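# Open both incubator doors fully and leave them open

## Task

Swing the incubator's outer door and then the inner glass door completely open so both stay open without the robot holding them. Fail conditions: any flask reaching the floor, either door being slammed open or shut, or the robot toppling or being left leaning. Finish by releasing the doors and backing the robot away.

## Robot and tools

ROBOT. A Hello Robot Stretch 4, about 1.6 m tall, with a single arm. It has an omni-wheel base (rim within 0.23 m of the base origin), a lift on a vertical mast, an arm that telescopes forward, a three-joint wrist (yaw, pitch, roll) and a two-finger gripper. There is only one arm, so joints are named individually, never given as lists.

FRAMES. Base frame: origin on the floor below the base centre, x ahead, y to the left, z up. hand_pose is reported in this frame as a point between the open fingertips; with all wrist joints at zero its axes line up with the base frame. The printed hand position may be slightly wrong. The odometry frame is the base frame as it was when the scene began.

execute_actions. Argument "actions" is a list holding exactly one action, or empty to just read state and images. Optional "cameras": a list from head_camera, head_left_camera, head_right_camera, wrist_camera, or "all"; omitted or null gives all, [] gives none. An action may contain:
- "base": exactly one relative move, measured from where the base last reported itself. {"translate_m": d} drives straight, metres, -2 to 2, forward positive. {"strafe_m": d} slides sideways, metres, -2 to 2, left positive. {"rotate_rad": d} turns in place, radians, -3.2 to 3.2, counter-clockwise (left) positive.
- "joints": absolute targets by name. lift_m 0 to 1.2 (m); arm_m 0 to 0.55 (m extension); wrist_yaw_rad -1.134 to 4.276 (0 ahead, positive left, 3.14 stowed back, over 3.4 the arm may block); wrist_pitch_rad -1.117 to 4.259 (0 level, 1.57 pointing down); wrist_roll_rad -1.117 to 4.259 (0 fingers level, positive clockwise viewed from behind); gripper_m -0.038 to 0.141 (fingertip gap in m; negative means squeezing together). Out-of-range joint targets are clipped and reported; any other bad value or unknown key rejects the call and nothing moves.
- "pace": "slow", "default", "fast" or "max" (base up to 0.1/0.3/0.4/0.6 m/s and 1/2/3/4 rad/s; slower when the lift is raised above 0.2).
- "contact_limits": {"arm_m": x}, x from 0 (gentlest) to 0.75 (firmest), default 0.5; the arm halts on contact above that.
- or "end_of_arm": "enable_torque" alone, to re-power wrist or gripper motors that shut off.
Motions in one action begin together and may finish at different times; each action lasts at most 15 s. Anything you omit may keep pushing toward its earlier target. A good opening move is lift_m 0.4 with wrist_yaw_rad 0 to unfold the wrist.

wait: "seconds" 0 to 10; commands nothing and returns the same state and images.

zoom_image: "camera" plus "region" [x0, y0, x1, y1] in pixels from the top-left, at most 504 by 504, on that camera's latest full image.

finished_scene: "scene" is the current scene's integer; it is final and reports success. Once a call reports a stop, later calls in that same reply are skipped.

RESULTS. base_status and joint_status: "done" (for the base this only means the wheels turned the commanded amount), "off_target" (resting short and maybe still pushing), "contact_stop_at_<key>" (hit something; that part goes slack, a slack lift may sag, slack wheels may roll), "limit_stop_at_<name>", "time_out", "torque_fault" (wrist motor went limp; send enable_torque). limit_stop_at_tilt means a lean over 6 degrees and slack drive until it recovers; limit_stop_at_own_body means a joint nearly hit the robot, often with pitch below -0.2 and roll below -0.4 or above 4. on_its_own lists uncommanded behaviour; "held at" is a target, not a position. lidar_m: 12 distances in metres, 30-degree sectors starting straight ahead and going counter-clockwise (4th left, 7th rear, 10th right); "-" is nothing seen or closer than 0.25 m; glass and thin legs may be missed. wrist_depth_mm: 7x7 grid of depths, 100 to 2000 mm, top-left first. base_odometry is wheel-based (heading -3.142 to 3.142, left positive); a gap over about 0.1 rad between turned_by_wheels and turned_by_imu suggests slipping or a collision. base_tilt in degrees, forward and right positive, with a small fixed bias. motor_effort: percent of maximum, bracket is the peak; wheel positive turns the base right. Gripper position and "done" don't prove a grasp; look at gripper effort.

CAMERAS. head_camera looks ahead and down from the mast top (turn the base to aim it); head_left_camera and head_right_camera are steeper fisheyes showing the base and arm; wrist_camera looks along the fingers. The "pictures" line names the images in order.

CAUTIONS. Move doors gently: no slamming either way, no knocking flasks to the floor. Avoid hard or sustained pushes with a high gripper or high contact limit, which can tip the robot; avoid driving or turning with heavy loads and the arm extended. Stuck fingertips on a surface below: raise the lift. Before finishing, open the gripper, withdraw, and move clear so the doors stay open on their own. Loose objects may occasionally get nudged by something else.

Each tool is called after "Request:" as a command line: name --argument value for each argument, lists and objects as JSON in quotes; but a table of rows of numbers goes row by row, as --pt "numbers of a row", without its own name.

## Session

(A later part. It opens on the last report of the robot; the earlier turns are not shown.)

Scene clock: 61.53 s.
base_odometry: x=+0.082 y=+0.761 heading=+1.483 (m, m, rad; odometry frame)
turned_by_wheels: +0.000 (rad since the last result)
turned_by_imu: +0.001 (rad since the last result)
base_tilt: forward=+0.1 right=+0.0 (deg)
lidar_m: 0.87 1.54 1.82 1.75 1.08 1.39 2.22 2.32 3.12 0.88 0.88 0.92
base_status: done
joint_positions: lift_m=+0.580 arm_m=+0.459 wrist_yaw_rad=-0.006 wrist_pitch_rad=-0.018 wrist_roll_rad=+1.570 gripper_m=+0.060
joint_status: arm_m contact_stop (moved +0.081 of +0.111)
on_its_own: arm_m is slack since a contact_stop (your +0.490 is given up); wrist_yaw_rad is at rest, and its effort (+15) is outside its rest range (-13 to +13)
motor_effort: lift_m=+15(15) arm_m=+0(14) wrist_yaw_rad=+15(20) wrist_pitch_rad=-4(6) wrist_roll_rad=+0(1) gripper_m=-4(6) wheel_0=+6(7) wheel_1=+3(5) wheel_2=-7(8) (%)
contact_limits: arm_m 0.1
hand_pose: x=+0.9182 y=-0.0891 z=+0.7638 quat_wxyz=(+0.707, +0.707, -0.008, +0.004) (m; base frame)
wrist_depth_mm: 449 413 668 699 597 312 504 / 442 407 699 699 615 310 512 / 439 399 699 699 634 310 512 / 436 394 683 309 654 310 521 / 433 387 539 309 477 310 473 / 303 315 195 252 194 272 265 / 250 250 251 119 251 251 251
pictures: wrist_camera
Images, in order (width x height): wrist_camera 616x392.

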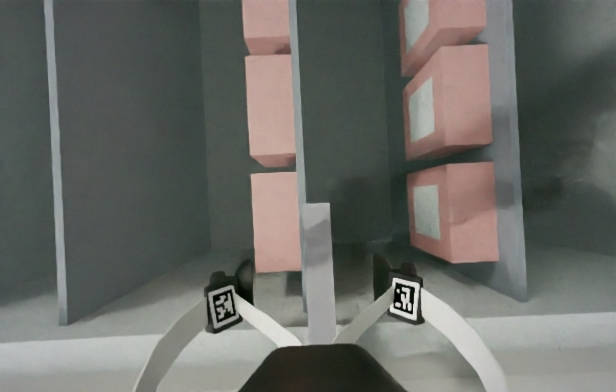

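Request:
execute_actions --actions '[{"joints":{"arm_m":0.447,"gripper_m":-0.005}}]' --cameras '["wrist_camera"]'

Request:
execute_actions --actions '[{"joints":{"wrist_roll_rad":0.8,"lift_m":0.588}}]' --cameras '["wrist_camera"]'

Scene clock: 63.77 s.
base_odometry: x=+0.082 y=+0.761 heading=+1.483 (m, m, rad; odometry frame)
turned_by_wheels: +0.000 (rad since the last result)
turned_by_imu: +0.000 (rad since the last result)
base_tilt: forward=+0.1 right=-0.1 (deg)
lidar_m: 0.86 1.55 1.85 1.74 1.10 1.43 2.21 2.36 3.11 0.91 0.86 0.92
base_status: not commanded
joint_positions: lift_m=+0.580 arm_m=+0.448 wrist_yaw_rad=+0.001 wrist_pitch_rad=-0.014 wrist_roll_rad=+1.570 gripper_m=-0.004
joint_status: all done
motor_effort: lift_m=+16(16) arm_m=-7(5) wrist_yaw_rad=-5(15) wrist_pitch_rad=-17(16) wrist_roll_rad=+2(0) gripper_m=-19(19) wheel_0=+2(6) wheel_1=-1(3) wheel_2=-1(7) (%)
hand_pose: x=+0.9077 y=-0.0871 z=+0.7627 quat_wxyz=(+0.707, +0.707, -0.005, +0.005) (m; base frame)
wrist_depth_mm: 452 421 683 707 436 319 500 / 445 415 668 707 603 320 504 / 442 407 707 707 621 320 508 / 455 399 707 320 634 320 517 / 452 394 549 319 452 320 466 / 303 315 185 219 183 268 262 / 259 259 259 121 262 238 262
pictures: wrist_camera
Images, in order (width x height): wrist_camera 616x392.

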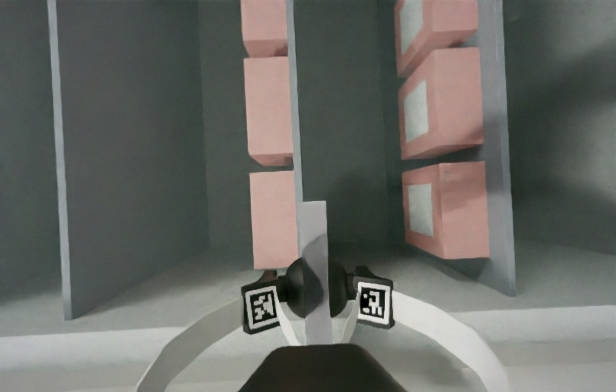

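Scene clock: 64.77 s.
base_odometry: x=+0.082 y=+0.761 heading=+1.483 (m, m, rad; odometry frame)
turned_by_wheels: +0.000 (rad since the last result)
turned_by_imu: +0.000 (rad since the last result)
base_tilt: forward=+0.0 right=-0.1 (deg)
lidar_m: 0.86 1.49 1.83 1.72 1.09 1.39 2.22 2.33 3.11 0.92 0.88 0.91
base_status: not commanded
joint_positions: lift_m=+0.587 arm_m=+0.448 wrist_yaw_rad=+0.003 wrist_pitch_rad=-0.012 wrist_roll_rad=+0.801 gripper_m=-0.005
joint_status: all done
motor_effort: lift_m=+27(26) arm_m=-7(7) wrist_yaw_rad=-10(10) wrist_pitch_rad=-23(27) wrist_roll_rad=-2(8) gripper_m=-16(18) wheel_0=+2(2) wheel_1=+0(0) wheel_2=+0(1) (%)
hand_pose: x=+0.9078 y=-0.0866 z=+0.7690 quat_wxyz=(+0.921, +0.390, -0.005, +0.004) (m; base frame)
wrist_depth_mm: 377 484 332 512 707 319 580 / 287 452 397 707 343 707 585 / 255 312 554 699 319 707 379 / 232 258 439 319 707 433 325 / 208 255 259 317 647 349 320 / 208 210 183 219 185 322 517 / 820 210 211 121 338 303 484
pictures: wrist_camera
Images, in order (width x height): wrist_camera 616x392.

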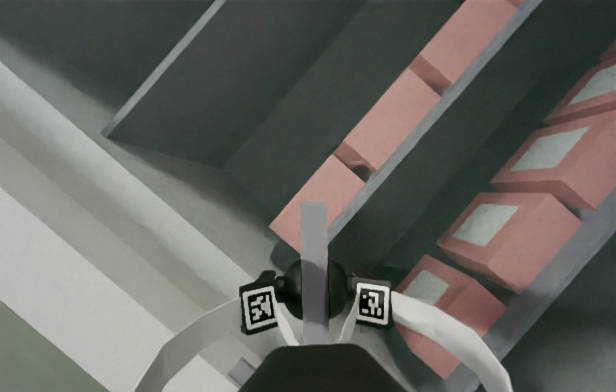

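Unlatched. Pull.

Request:
execute_actions --actions '[{"joints":{"arm_m":0.37,"wrist_yaw_rad":-0.03},"pace":"slow"}]' --cameras '["wrist_camera"]'

Request:
execute_actions --actions '[{"joints":{"arm_m":0.28,"wrist_yaw_rad":-0.14},"pace":"slow"}]' --cameras '[]'

Request:
execute_actions --actions '[{"joints":{"arm_m":0.19,"wrist_yaw_rad":-0.33},"pace":"slow"}]' --cameras '["wrist_camera","head_camera"]'

Scene clock: 67.57 s.
base_odometry: x=+0.082 y=+0.761 heading=+1.483 (m, m, rad; odometry frame)
turned_by_wheels: +0.000 (rad since the last result)
turned_by_imu: +0.001 (rad since the last result)
base_tilt: forward=+0.0 right=-0.1 (deg)
lidar_m: 0.86 1.55 1.84 1.74 1.11 1.41 2.22 2.34 3.10 0.91 0.87 0.89
base_status: not commanded
joint_positions: lift_m=+0.587 arm_m=+0.371 wrist_yaw_rad=-0.031 wrist_pitch_rad=-0.014 wrist_roll_rad=+0.800 gripper_m=-0.004
joint_status: all done
motor_effort: lift_m=+26(27) arm_m=-7(8) wrist_yaw_rad=+1(33) wrist_pitch_rad=-15(23) wrist_roll_rad=-1(2) gripper_m=-17(17) wheel_0=+2(7) wheel_1=-1(3) wheel_2=+0(5) (%)
hand_pose: x=+0.8278 y=-0.0963 z=+0.7697 quat_wxyz=(+0.921, +0.389, -0.012, -0.012) (m; base frame)
wrist_depth_mm: 377 484 634 508 798 413 544 / 355 569 459 778 798 759 480 / 334 392 539 778 404 741 413 / 285 336 603 421 798 439 410 / 285 287 340 399 654 407 634 / 866 286 184 216 182 609 549 / 866 878 287 121 415 554 488
pictures: wrist_camera
Images, in order (width x height): wrist_camera 616x392.

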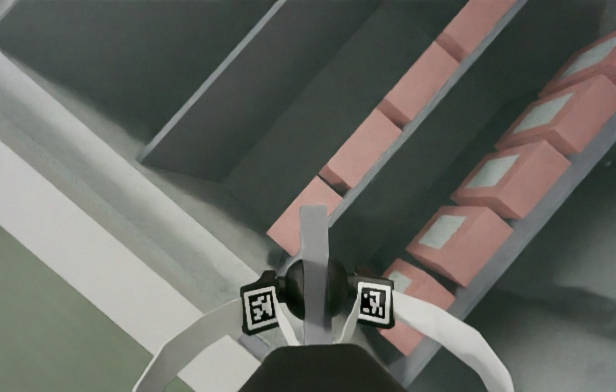

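Scene clock: 69.73 s.
base_odometry: x=+0.083 y=+0.761 heading=+1.482 (m, m, rad; odometry frame)
turned_by_wheels: -0.001 (rad since the last result)
turned_by_imu: +0.000 (rad since the last result)
base_tilt: forward=-0.1 right=+0.0 (deg)
lidar_m: 0.71 1.53 1.84 1.75 1.09 1.43 2.22 2.35 3.14 0.90 0.89 0.91
base_status: not commanded
joint_positions: lift_m=+0.588 arm_m=+0.281 wrist_yaw_rad=-0.147 wrist_pitch_rad=-0.019 wrist_roll_rad=+0.800 gripper_m=-0.004
joint_status: all done
on_its_own: wrist_yaw_rad is at rest, and its effort (+16) is outside its rest range (-13 to +13)
motor_effort: lift_m=+24(26) arm_m=-8(6) wrist_yaw_rad=+16(46) wrist_pitch_rad=-1(19) wrist_roll_rad=-1(2) gripper_m=-18(19) wheel_0=-2(10) wheel_1=-3(4) wheel_2=-3(6) (%)
hand_pose: x=+0.7249 y=-0.1286 z=+0.7715 quat_wxyz=(+0.919, +0.388, -0.037, -0.064) (m; base frame)
wrist_depth_mm: 418 473 647 597 683 564 517 / 436 554 788 750 788 640 539 / 427 676 634 917 891 621 603 / 384 473 820 891 917 544 732 / 368 424 580 496 554 798 647 / 917 373 183 211 182 699 564 / 904 917 373 124 750 569 492
pictures: none
No camera images: the call's "cameras" was empty. Leave "cameras" out to get every camera's image.

Scene clock: 71.90 s.
base_odometry: x=+0.083 y=+0.761 heading=+1.483 (m, m, rad; odometry frame)
turned_by_wheels: +0.001 (rad since the last result)
turned_by_imu: +0.001 (rad since the last result)
base_tilt: forward=-0.1 right=+0.0 (deg)
lidar_m: 0.86 1.54 1.83 1.74 1.07 1.36 2.23 2.31 3.13 0.90 0.88 0.66
base_status: not commanded
joint_positions: lift_m=+0.588 arm_m=+0.191 wrist_yaw_rad=-0.330 wrist_pitch_rad=-0.017 wrist_roll_rad=+0.800 gripper_m=-0.005
joint_status: all done
motor_effort: lift_m=+23(24) arm_m=-7(12) wrist_yaw_rad=-2(39) wrist_pitch_rad=-6(14) wrist_roll_rad=-1(2) gripper_m=-9(18) wheel_0=+1(8) wheel_1=-1(3) wheel_2=+0(4) (%)
hand_pose: x=+0.6067 y=-0.1761 z=+0.7710 quat_wxyz=(+0.909, +0.383, -0.072, -0.148) (m; base frame)
wrist_depth_mm: 1138 554 654 699 647 564 517 / 508 574 820 750 691 615 549 / 521 683 917 960 723 676 603 / 564 842 917 1042 878 723 668 / 496 676 976 621 707 831 683 / 436 500 580 202 183 715 621 / 917 439 504 121 788 591 585
pictures: head_camera, wrist_camera
Images, in order (width x height): head_camera 420x560, wrist_camera 616x392.

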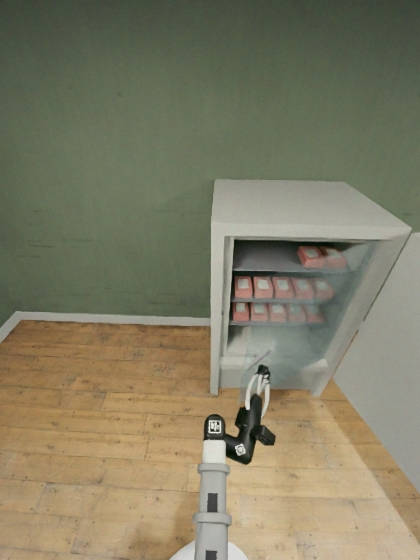

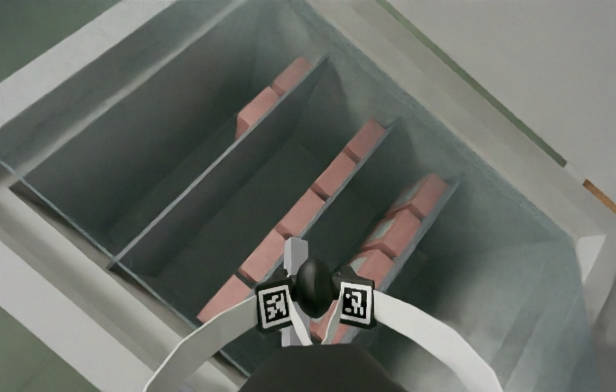

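Request:
execute_actions --actions '[{"joints":{"arm_m":0.08,"gripper_m":-0.01}}]' --cameras '[]'

Request:
execute_actions --actions '[{"base":{"strafe_m":0.14},"joints":{"wrist_yaw_rad":0,"wrist_roll_rad":0}}]' --cameras '[]'

Request:
execute_actions --actions '[{"joints":{"arm_m":0.4,"wrist_yaw_rad":-0.5},"contact_limits":{"arm_m":0.15},"pace":"slow"}]' --cameras '["wrist_camera","head_camera"]'

Scene clock: 74.80 s.
base_odometry: x=+0.083 y=+0.761 heading=+1.483 (m, m, rad; odometry frame)
turned_by_wheels: +0.000 (rad since the last result)
turned_by_imu: +0.001 (rad since the last result)
base_tilt: forward=+0.1 right=-0.1 (deg)
lidar_m: 0.63 1.54 1.80 1.74 1.08 1.41 2.24 2.36 3.11 0.88 0.88 0.68
base_status: not commanded
joint_positions: lift_m=+0.588 arm_m=+0.081 wrist_yaw_rad=-0.330 wrist_pitch_rad=-0.017 wrist_roll_rad=+0.800 gripper_m=-0.010
joint_status: all done
motor_effort: lift_m=+23(23) arm_m=-7(10) wrist_yaw_rad=-2(3) wrist_pitch_rad=-5(7) wrist_roll_rad=-1(2) gripper_m=-11(12) wheel_0=+1(1) wheel_1=-1(1) wheel_2=-1(0) (%)
hand_pose: x=+0.4967 y=-0.1762 z=+0.7710 quat_wxyz=(+0.909, +0.383, -0.072, -0.148) (m; base frame)
wrist_depth_mm: 1229 1281 741 788 668 597 549 / 1205 654 831 820 768 647 585 / 597 683 991 946 798 715 634 / 609 878 1098 1160 878 788 691 / 549 788 1078 891 1008 842 768 / 1025 591 668 200 183 759 788 / 1008 539 603 128 788 676 759
pictures: none
No camera images: the call's "cameras" was empty. Leave "cameras" out to get every camera's image.

Scene clock: 76.47 s.
base_odometry: x=-0.057 y=+0.773 heading=+1.483 (m, m, rad; odometry frame)
turned_by_wheels: +0.000 (rad since the last result)
turned_by_imu: +0.001 (rad since the last result)
base_tilt: forward=+0.1 right=+0.1 (deg)
lidar_m: 0.89 1.54 1.68 1.60 0.95 1.20 2.22 2.32 3.16 1.03 1.02 0.69
base_status: done
joint_positions: lift_m=+0.588 arm_m=+0.081 wrist_yaw_rad=+0.000 wrist_pitch_rad=-0.017 wrist_roll_rad=+0.000 gripper_m=-0.010
joint_status: all done
motor_effort: lift_m=+23(23) arm_m=-6(7) wrist_yaw_rad=-1(5) wrist_pitch_rad=-7(8) wrist_roll_rad=-2(7) gripper_m=-12(11) wheel_0=+0(7) wheel_1=-1(7) wheel_2=-1(0) (%)
hand_pose: x=+0.5405 y=-0.0875 z=+0.7710 quat_wxyz=(+1.000, +0.000, -0.009, +0.000) (m; base frame)
wrist_depth_mm: 1160 1182 1160 621 668 699 723 / 1160 1182 1182 788 1042 1078 820 / 1182 1182 1182 1078 976 1078 891 / 1182 1182 1182 1182 691 1078 699 / 1182 1182 1182 580 1042 1078 768 / 1182 1182 1182 200 182 1042 842 / 1182 1182 1182 129 854 809 842
pictures: none
No camera images: the call's "cameras" was empty. Leave "cameras" out to get every camera's image.

Scene clock: 80.93 s.
base_odometry: x=-0.057 y=+0.773 heading=+1.483 (m, m, rad; odometry frame)
turned_by_wheels: +0.000 (rad since the last result)
turned_by_imu: +0.001 (rad since the last result)
base_tilt: forward=+0.0 right=-0.2 (deg)
lidar_m: 0.89 1.55 1.68 1.59 0.98 1.14 2.21 2.35 3.22 1.04 1.01 0.70
base_status: not commanded
joint_positions: lift_m=+0.588 arm_m=+0.399 wrist_yaw_rad=-0.500 wrist_pitch_rad=-0.017 wrist_roll_rad=+0.000 gripper_m=-0.010
joint_status: all done
motor_effort: lift_m=+23(23) arm_m=+7(6) wrist_yaw_rad=-3(9) wrist_pitch_rad=-7(6) wrist_roll_rad=-2(1) gripper_m=-11(12) wheel_0=+0(0) wheel_1=-1(1) wheel_2=-1(1) (%)
contact_limits: arm_m 0.15
hand_pose: x=+0.7810 y=-0.2149 z=+0.7710 quat_wxyz=(+0.969, -0.002, -0.008, -0.247) (m; base frame)
wrist_depth_mm: 750 283 609 661 676 654 627 / 741 283 459 559 597 647 621 / 750 282 691 891 820 691 634 / 750 283 436 891 591 654 634 / 750 287 427 500 866 699 621 / 750 287 300 200 183 640 627 / 750 283 359 129 820 647 634
pictures: head_camera, wrist_camera
Images, in order (width x height): head_camera 420x560, wrist_camera 616x392.

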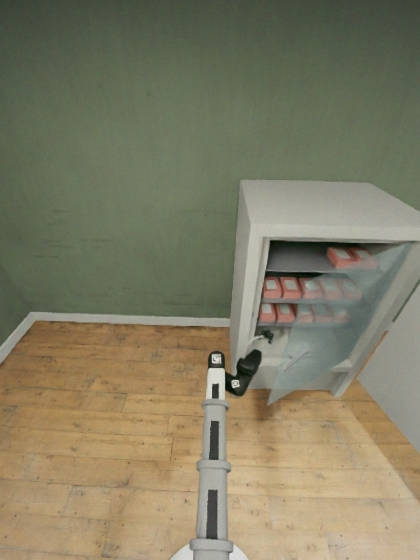

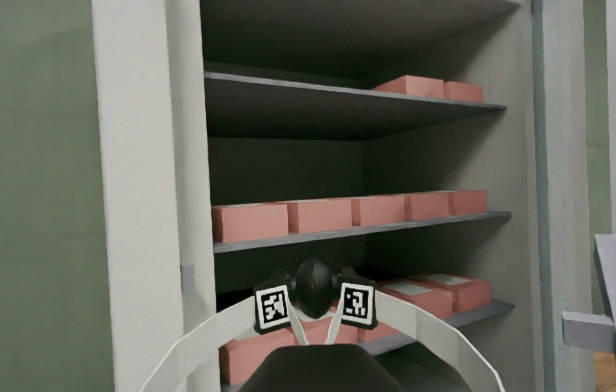

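Gap is open well. Sweep right slowly.

Request:
execute_actions --actions '[{"base":{"strafe_m":-0.3},"joints":{"wrist_yaw_rad":-1.05,"arm_m":0.37},"pace":"slow"}]' --cameras '["wrist_camera","head_camera"]'

Scene clock: 85.57 s.
base_odometry: x=+0.242 y=+0.747 heading=+1.482 (m, m, rad; odometry frame)
turned_by_wheels: +0.000 (rad since the last result)
turned_by_imu: +0.001 (rad since the last result)
base_tilt: forward=+0.2 right=-0.2 (deg)
lidar_m: 0.87 1.55 2.00 1.90 1.24 1.62 2.23 2.34 2.94 0.75 0.57 0.83
base_status: done
joint_positions: lift_m=+0.588 arm_m=+0.371 wrist_yaw_rad=-1.049 wrist_pitch_rad=-0.017 wrist_roll_rad=+0.000 gripper_m=-0.010
joint_status: all done
motor_effort: lift_m=+23(23) arm_m=-7(8) wrist_yaw_rad=-4(43) wrist_pitch_rad=-6(8) wrist_roll_rad=-1(2) gripper_m=-11(14) wheel_0=+1(9) wheel_1=-1(4) wheel_2=-1(6) (%)
hand_pose: x=+0.6100 y=-0.2937 z=+0.7710 quat_wxyz=(+0.865, -0.004, -0.008, -0.501) (m; base frame)
wrist_depth_mm: 591 535 517 496 477 459 445 / 469 535 530 500 480 466 449 / 615 539 530 500 480 466 449 / 627 544 521 500 488 466 452 / 477 535 530 504 488 469 452 / 654 539 521 200 182 469 455 / 462 530 521 129 488 466 455
pictures: head_camera, wrist_camera
Images, in order (width x height): head_camera 420x560, wrist_camera 616x392.

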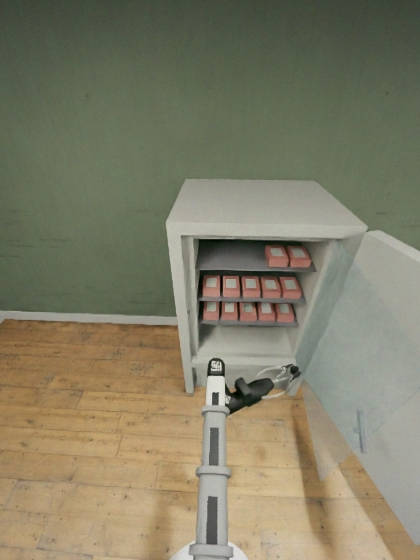

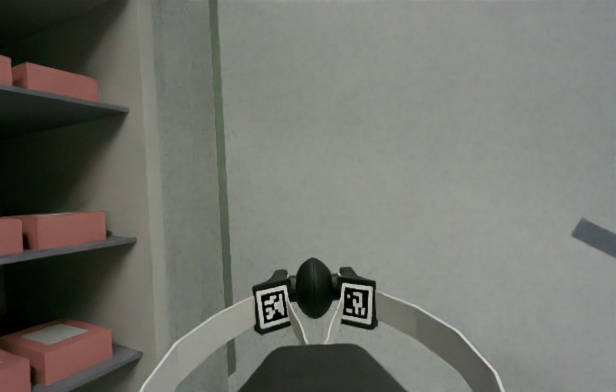

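Request:
execute_actions --actions '[{"base":{"strafe_m":-0.2},"joints":{"arm_m":0.24},"pace":"slow"}]' --cameras '["wrist_camera","head_camera"]'

Scene clock: 90.40 s.
base_odometry: x=+0.441 y=+0.729 heading=+1.482 (m, m, rad; odometry frame)
turned_by_wheels: +0.000 (rad since the last result)
turned_by_imu: +0.001 (rad since the last result)
base_tilt: forward=+0.0 right=-0.1 (deg)
lidar_m: 0.86 0.92 2.09 1.91 1.43 1.95 2.21 2.34 2.75 2.61 0.51 0.52
base_status: done
joint_positions: lift_m=+0.588 arm_m=+0.241 wrist_yaw_rad=-1.049 wrist_pitch_rad=-0.017 wrist_roll_rad=+0.000 gripper_m=-0.010
joint_status: all done
motor_effort: lift_m=+23(23) arm_m=-7(9) wrist_yaw_rad=-3(11) wrist_pitch_rad=-6(6) wrist_roll_rad=-1(1) gripper_m=-11(11) wheel_0=+3(9) wheel_1=-2(5) wheel_2=-1(0) (%)
hand_pose: x=+0.4800 y=-0.2937 z=+0.7710 quat_wxyz=(+0.865, -0.004, -0.008, -0.501) (m; base frame)
wrist_depth_mm: 397 382 366 351 340 327 319 / 402 384 368 353 340 329 319 / 399 387 370 355 343 330 320 / 402 387 370 357 343 330 320 / 402 389 373 355 340 334 322 / 407 392 373 200 182 327 325 / 407 394 373 129 345 330 325
pictures: head_camera, wrist_camera
Images, in order (width x height): head_camera 420x560, wrist_camera 616x392.

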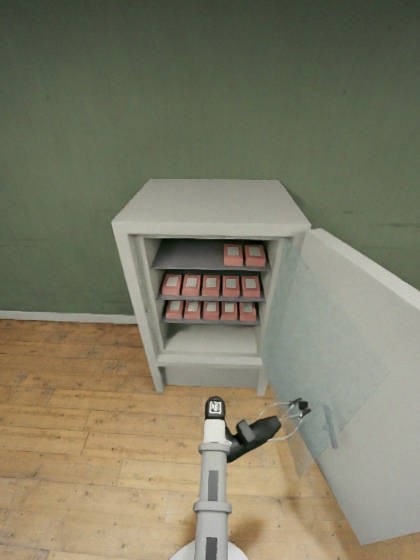

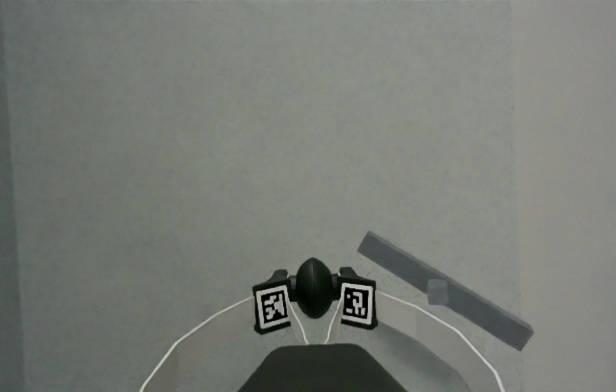

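Request:
execute_actions --actions '[{"base":{"strafe_m":-0.08},"joints":{"arm_m":0.27},"pace":"slow"}]' --cameras '["wrist_camera","head_camera"]'

Scene clock: 92.87 s.
base_odometry: x=+0.520 y=+0.722 heading=+1.485 (m, m, rad; odometry frame)
turned_by_wheels: +0.003 (rad since the last result)
turned_by_imu: +0.063 (rad since the last result)
base_tilt: forward=+0.0 right=-0.2 (deg)
lidar_m: 0.87 0.95 2.21 1.53 1.48 2.17 2.23 2.38 2.63 2.57 0.49 0.49
base_status: done
joint_positions: lift_m=+0.588 arm_m=+0.268 wrist_yaw_rad=-1.067 wrist_pitch_rad=-0.018 wrist_roll_rad=+0.000 gripper_m=-0.010
joint_status: all done
on_its_own: wrist_yaw_rad is at rest, and its effort (+49) is outside its rest range (-13 to +13)
motor_effort: lift_m=+23(23) arm_m=+10(14) wrist_yaw_rad=+49(64) wrist_pitch_rad=-3(5) wrist_roll_rad=-2(1) gripper_m=-7(12) wheel_0=+25(25) wheel_1=+2(6) wheel_2=+4(5) (%)
hand_pose: x=+0.5017 y=-0.2948 z=+0.7712 quat_wxyz=(+0.861, -0.005, -0.008, -0.509) (m; base frame)
wrist_depth_mm: 375 355 334 319 303 290 278 / 377 355 338 320 303 291 279 / 379 357 340 320 306 291 279 / 382 359 342 322 306 293 281 / 384 362 342 322 309 293 282 / 387 364 340 199 181 227 282 / 389 366 340 120 309 291 283
pictures: head_camera, wrist_camera
Images, in order (width x height): head_camera 420x560, wrist_camera 616x392.

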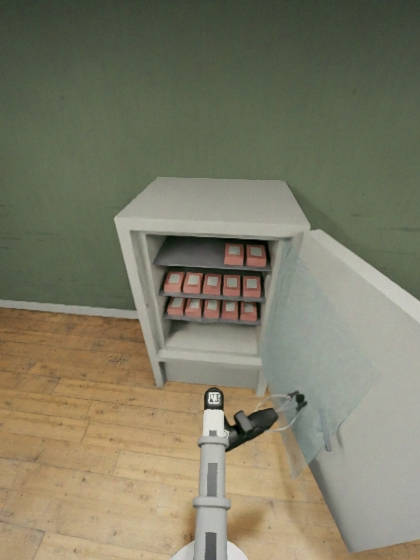

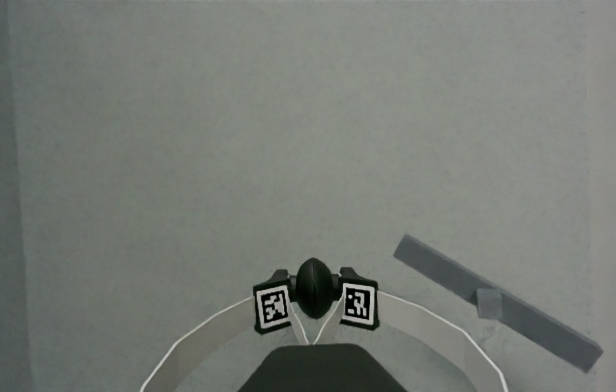

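At the stop. Clear.

Request:
execute_actions --actions '[{"base":{"strafe_m":0.35},"joints":{"arm_m":0.0}}]' --cameras '[]'

Request:
execute_actions --actions '[{"base":{"translate_m":-0.5},"pace":"fast"}]' --cameras '["head_camera"]'

Scene clock: 95.93 s.
base_odometry: x=+0.171 y=+0.752 heading=+1.485 (m, m, rad; odometry frame)
turned_by_wheels: +0.000 (rad since the last result)
turned_by_imu: +0.001 (rad since the last result)
base_tilt: forward=+0.0 right=-0.1 (deg)
lidar_m: 0.89 1.60 1.88 1.54 1.13 1.62 2.18 2.38 3.01 0.85 0.75 0.92
base_status: done
joint_positions: lift_m=+0.588 arm_m=+0.001 wrist_yaw_rad=-1.050 wrist_pitch_rad=-0.017 wrist_roll_rad=+0.000 gripper_m=-0.010
joint_status: all done
motor_effort: lift_m=+23(23) arm_m=-7(8) wrist_yaw_rad=-2(48) wrist_pitch_rad=-6(6) wrist_roll_rad=-1(2) gripper_m=-10(11) wheel_0=+2(22) wheel_1=-2(9) wheel_2=-1(3) (%)
hand_pose: x=+0.2398 y=-0.2937 z=+0.7710 quat_wxyz=(+0.865, -0.004, -0.008, -0.501) (m; base frame)
wrist_depth_mm: 715 854 778 732 691 683 - / 866 831 778 732 691 676 - / 878 820 788 741 707 683 - / 931 842 788 741 707 683 - / 946 842 788 741 707 691 - / 820 842 788 200 183 683 - / 931 854 788 129 707 683 1618
pictures: none
No camera images: the call's "cameras" was empty. Leave "cameras" out to get every camera's image.

Scene clock: 98.53 s.
base_odometry: x=+0.128 y=+0.254 heading=+1.485 (m, m, rad; odometry frame)
turned_by_wheels: +0.000 (rad since the last result)
turned_by_imu: +0.003 (rad since the last result)
base_tilt: forward=+0.0 right=+0.0 (deg)
lidar_m: 1.40 2.15 1.90 1.03 1.16 1.66 1.68 1.84 2.61 2.88 1.04 1.10
base_status: done
joint_positions: lift_m=+0.588 arm_m=+0.001 wrist_yaw_rad=-1.050 wrist_pitch_rad=-0.017 wrist_roll_rad=+0.000 gripper_m=-0.010
joint_status: not commanded
motor_effort: lift_m=+23(23) arm_m=-7(7) wrist_yaw_rad=-2(1) wrist_pitch_rad=-6(4) wrist_roll_rad=-1(1) gripper_m=-11(12) wheel_0=+0(4) wheel_1=+0(5) wheel_2=+0(11) (%)
hand_pose: x=+0.2398 y=-0.2937 z=+0.7710 quat_wxyz=(+0.865, -0.004, -0.008, -0.501) (m; base frame)
wrist_depth_mm: 1661 - - - - - - / 1060 991 946 - - - - / 1060 1008 946 - - - - / 1078 991 946 - - - - / 1078 1008 946 - - - - / 1078 1025 946 200 182 - - / 1078 1025 946 128 1708 1537 1618
pictures: head_camera
Images, in order (width x height): head_camera 420x560.

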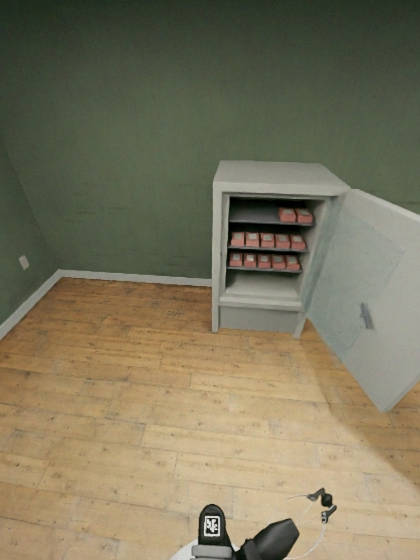

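Request:
finished_scene --scene 2

The scene is finished: the task was done.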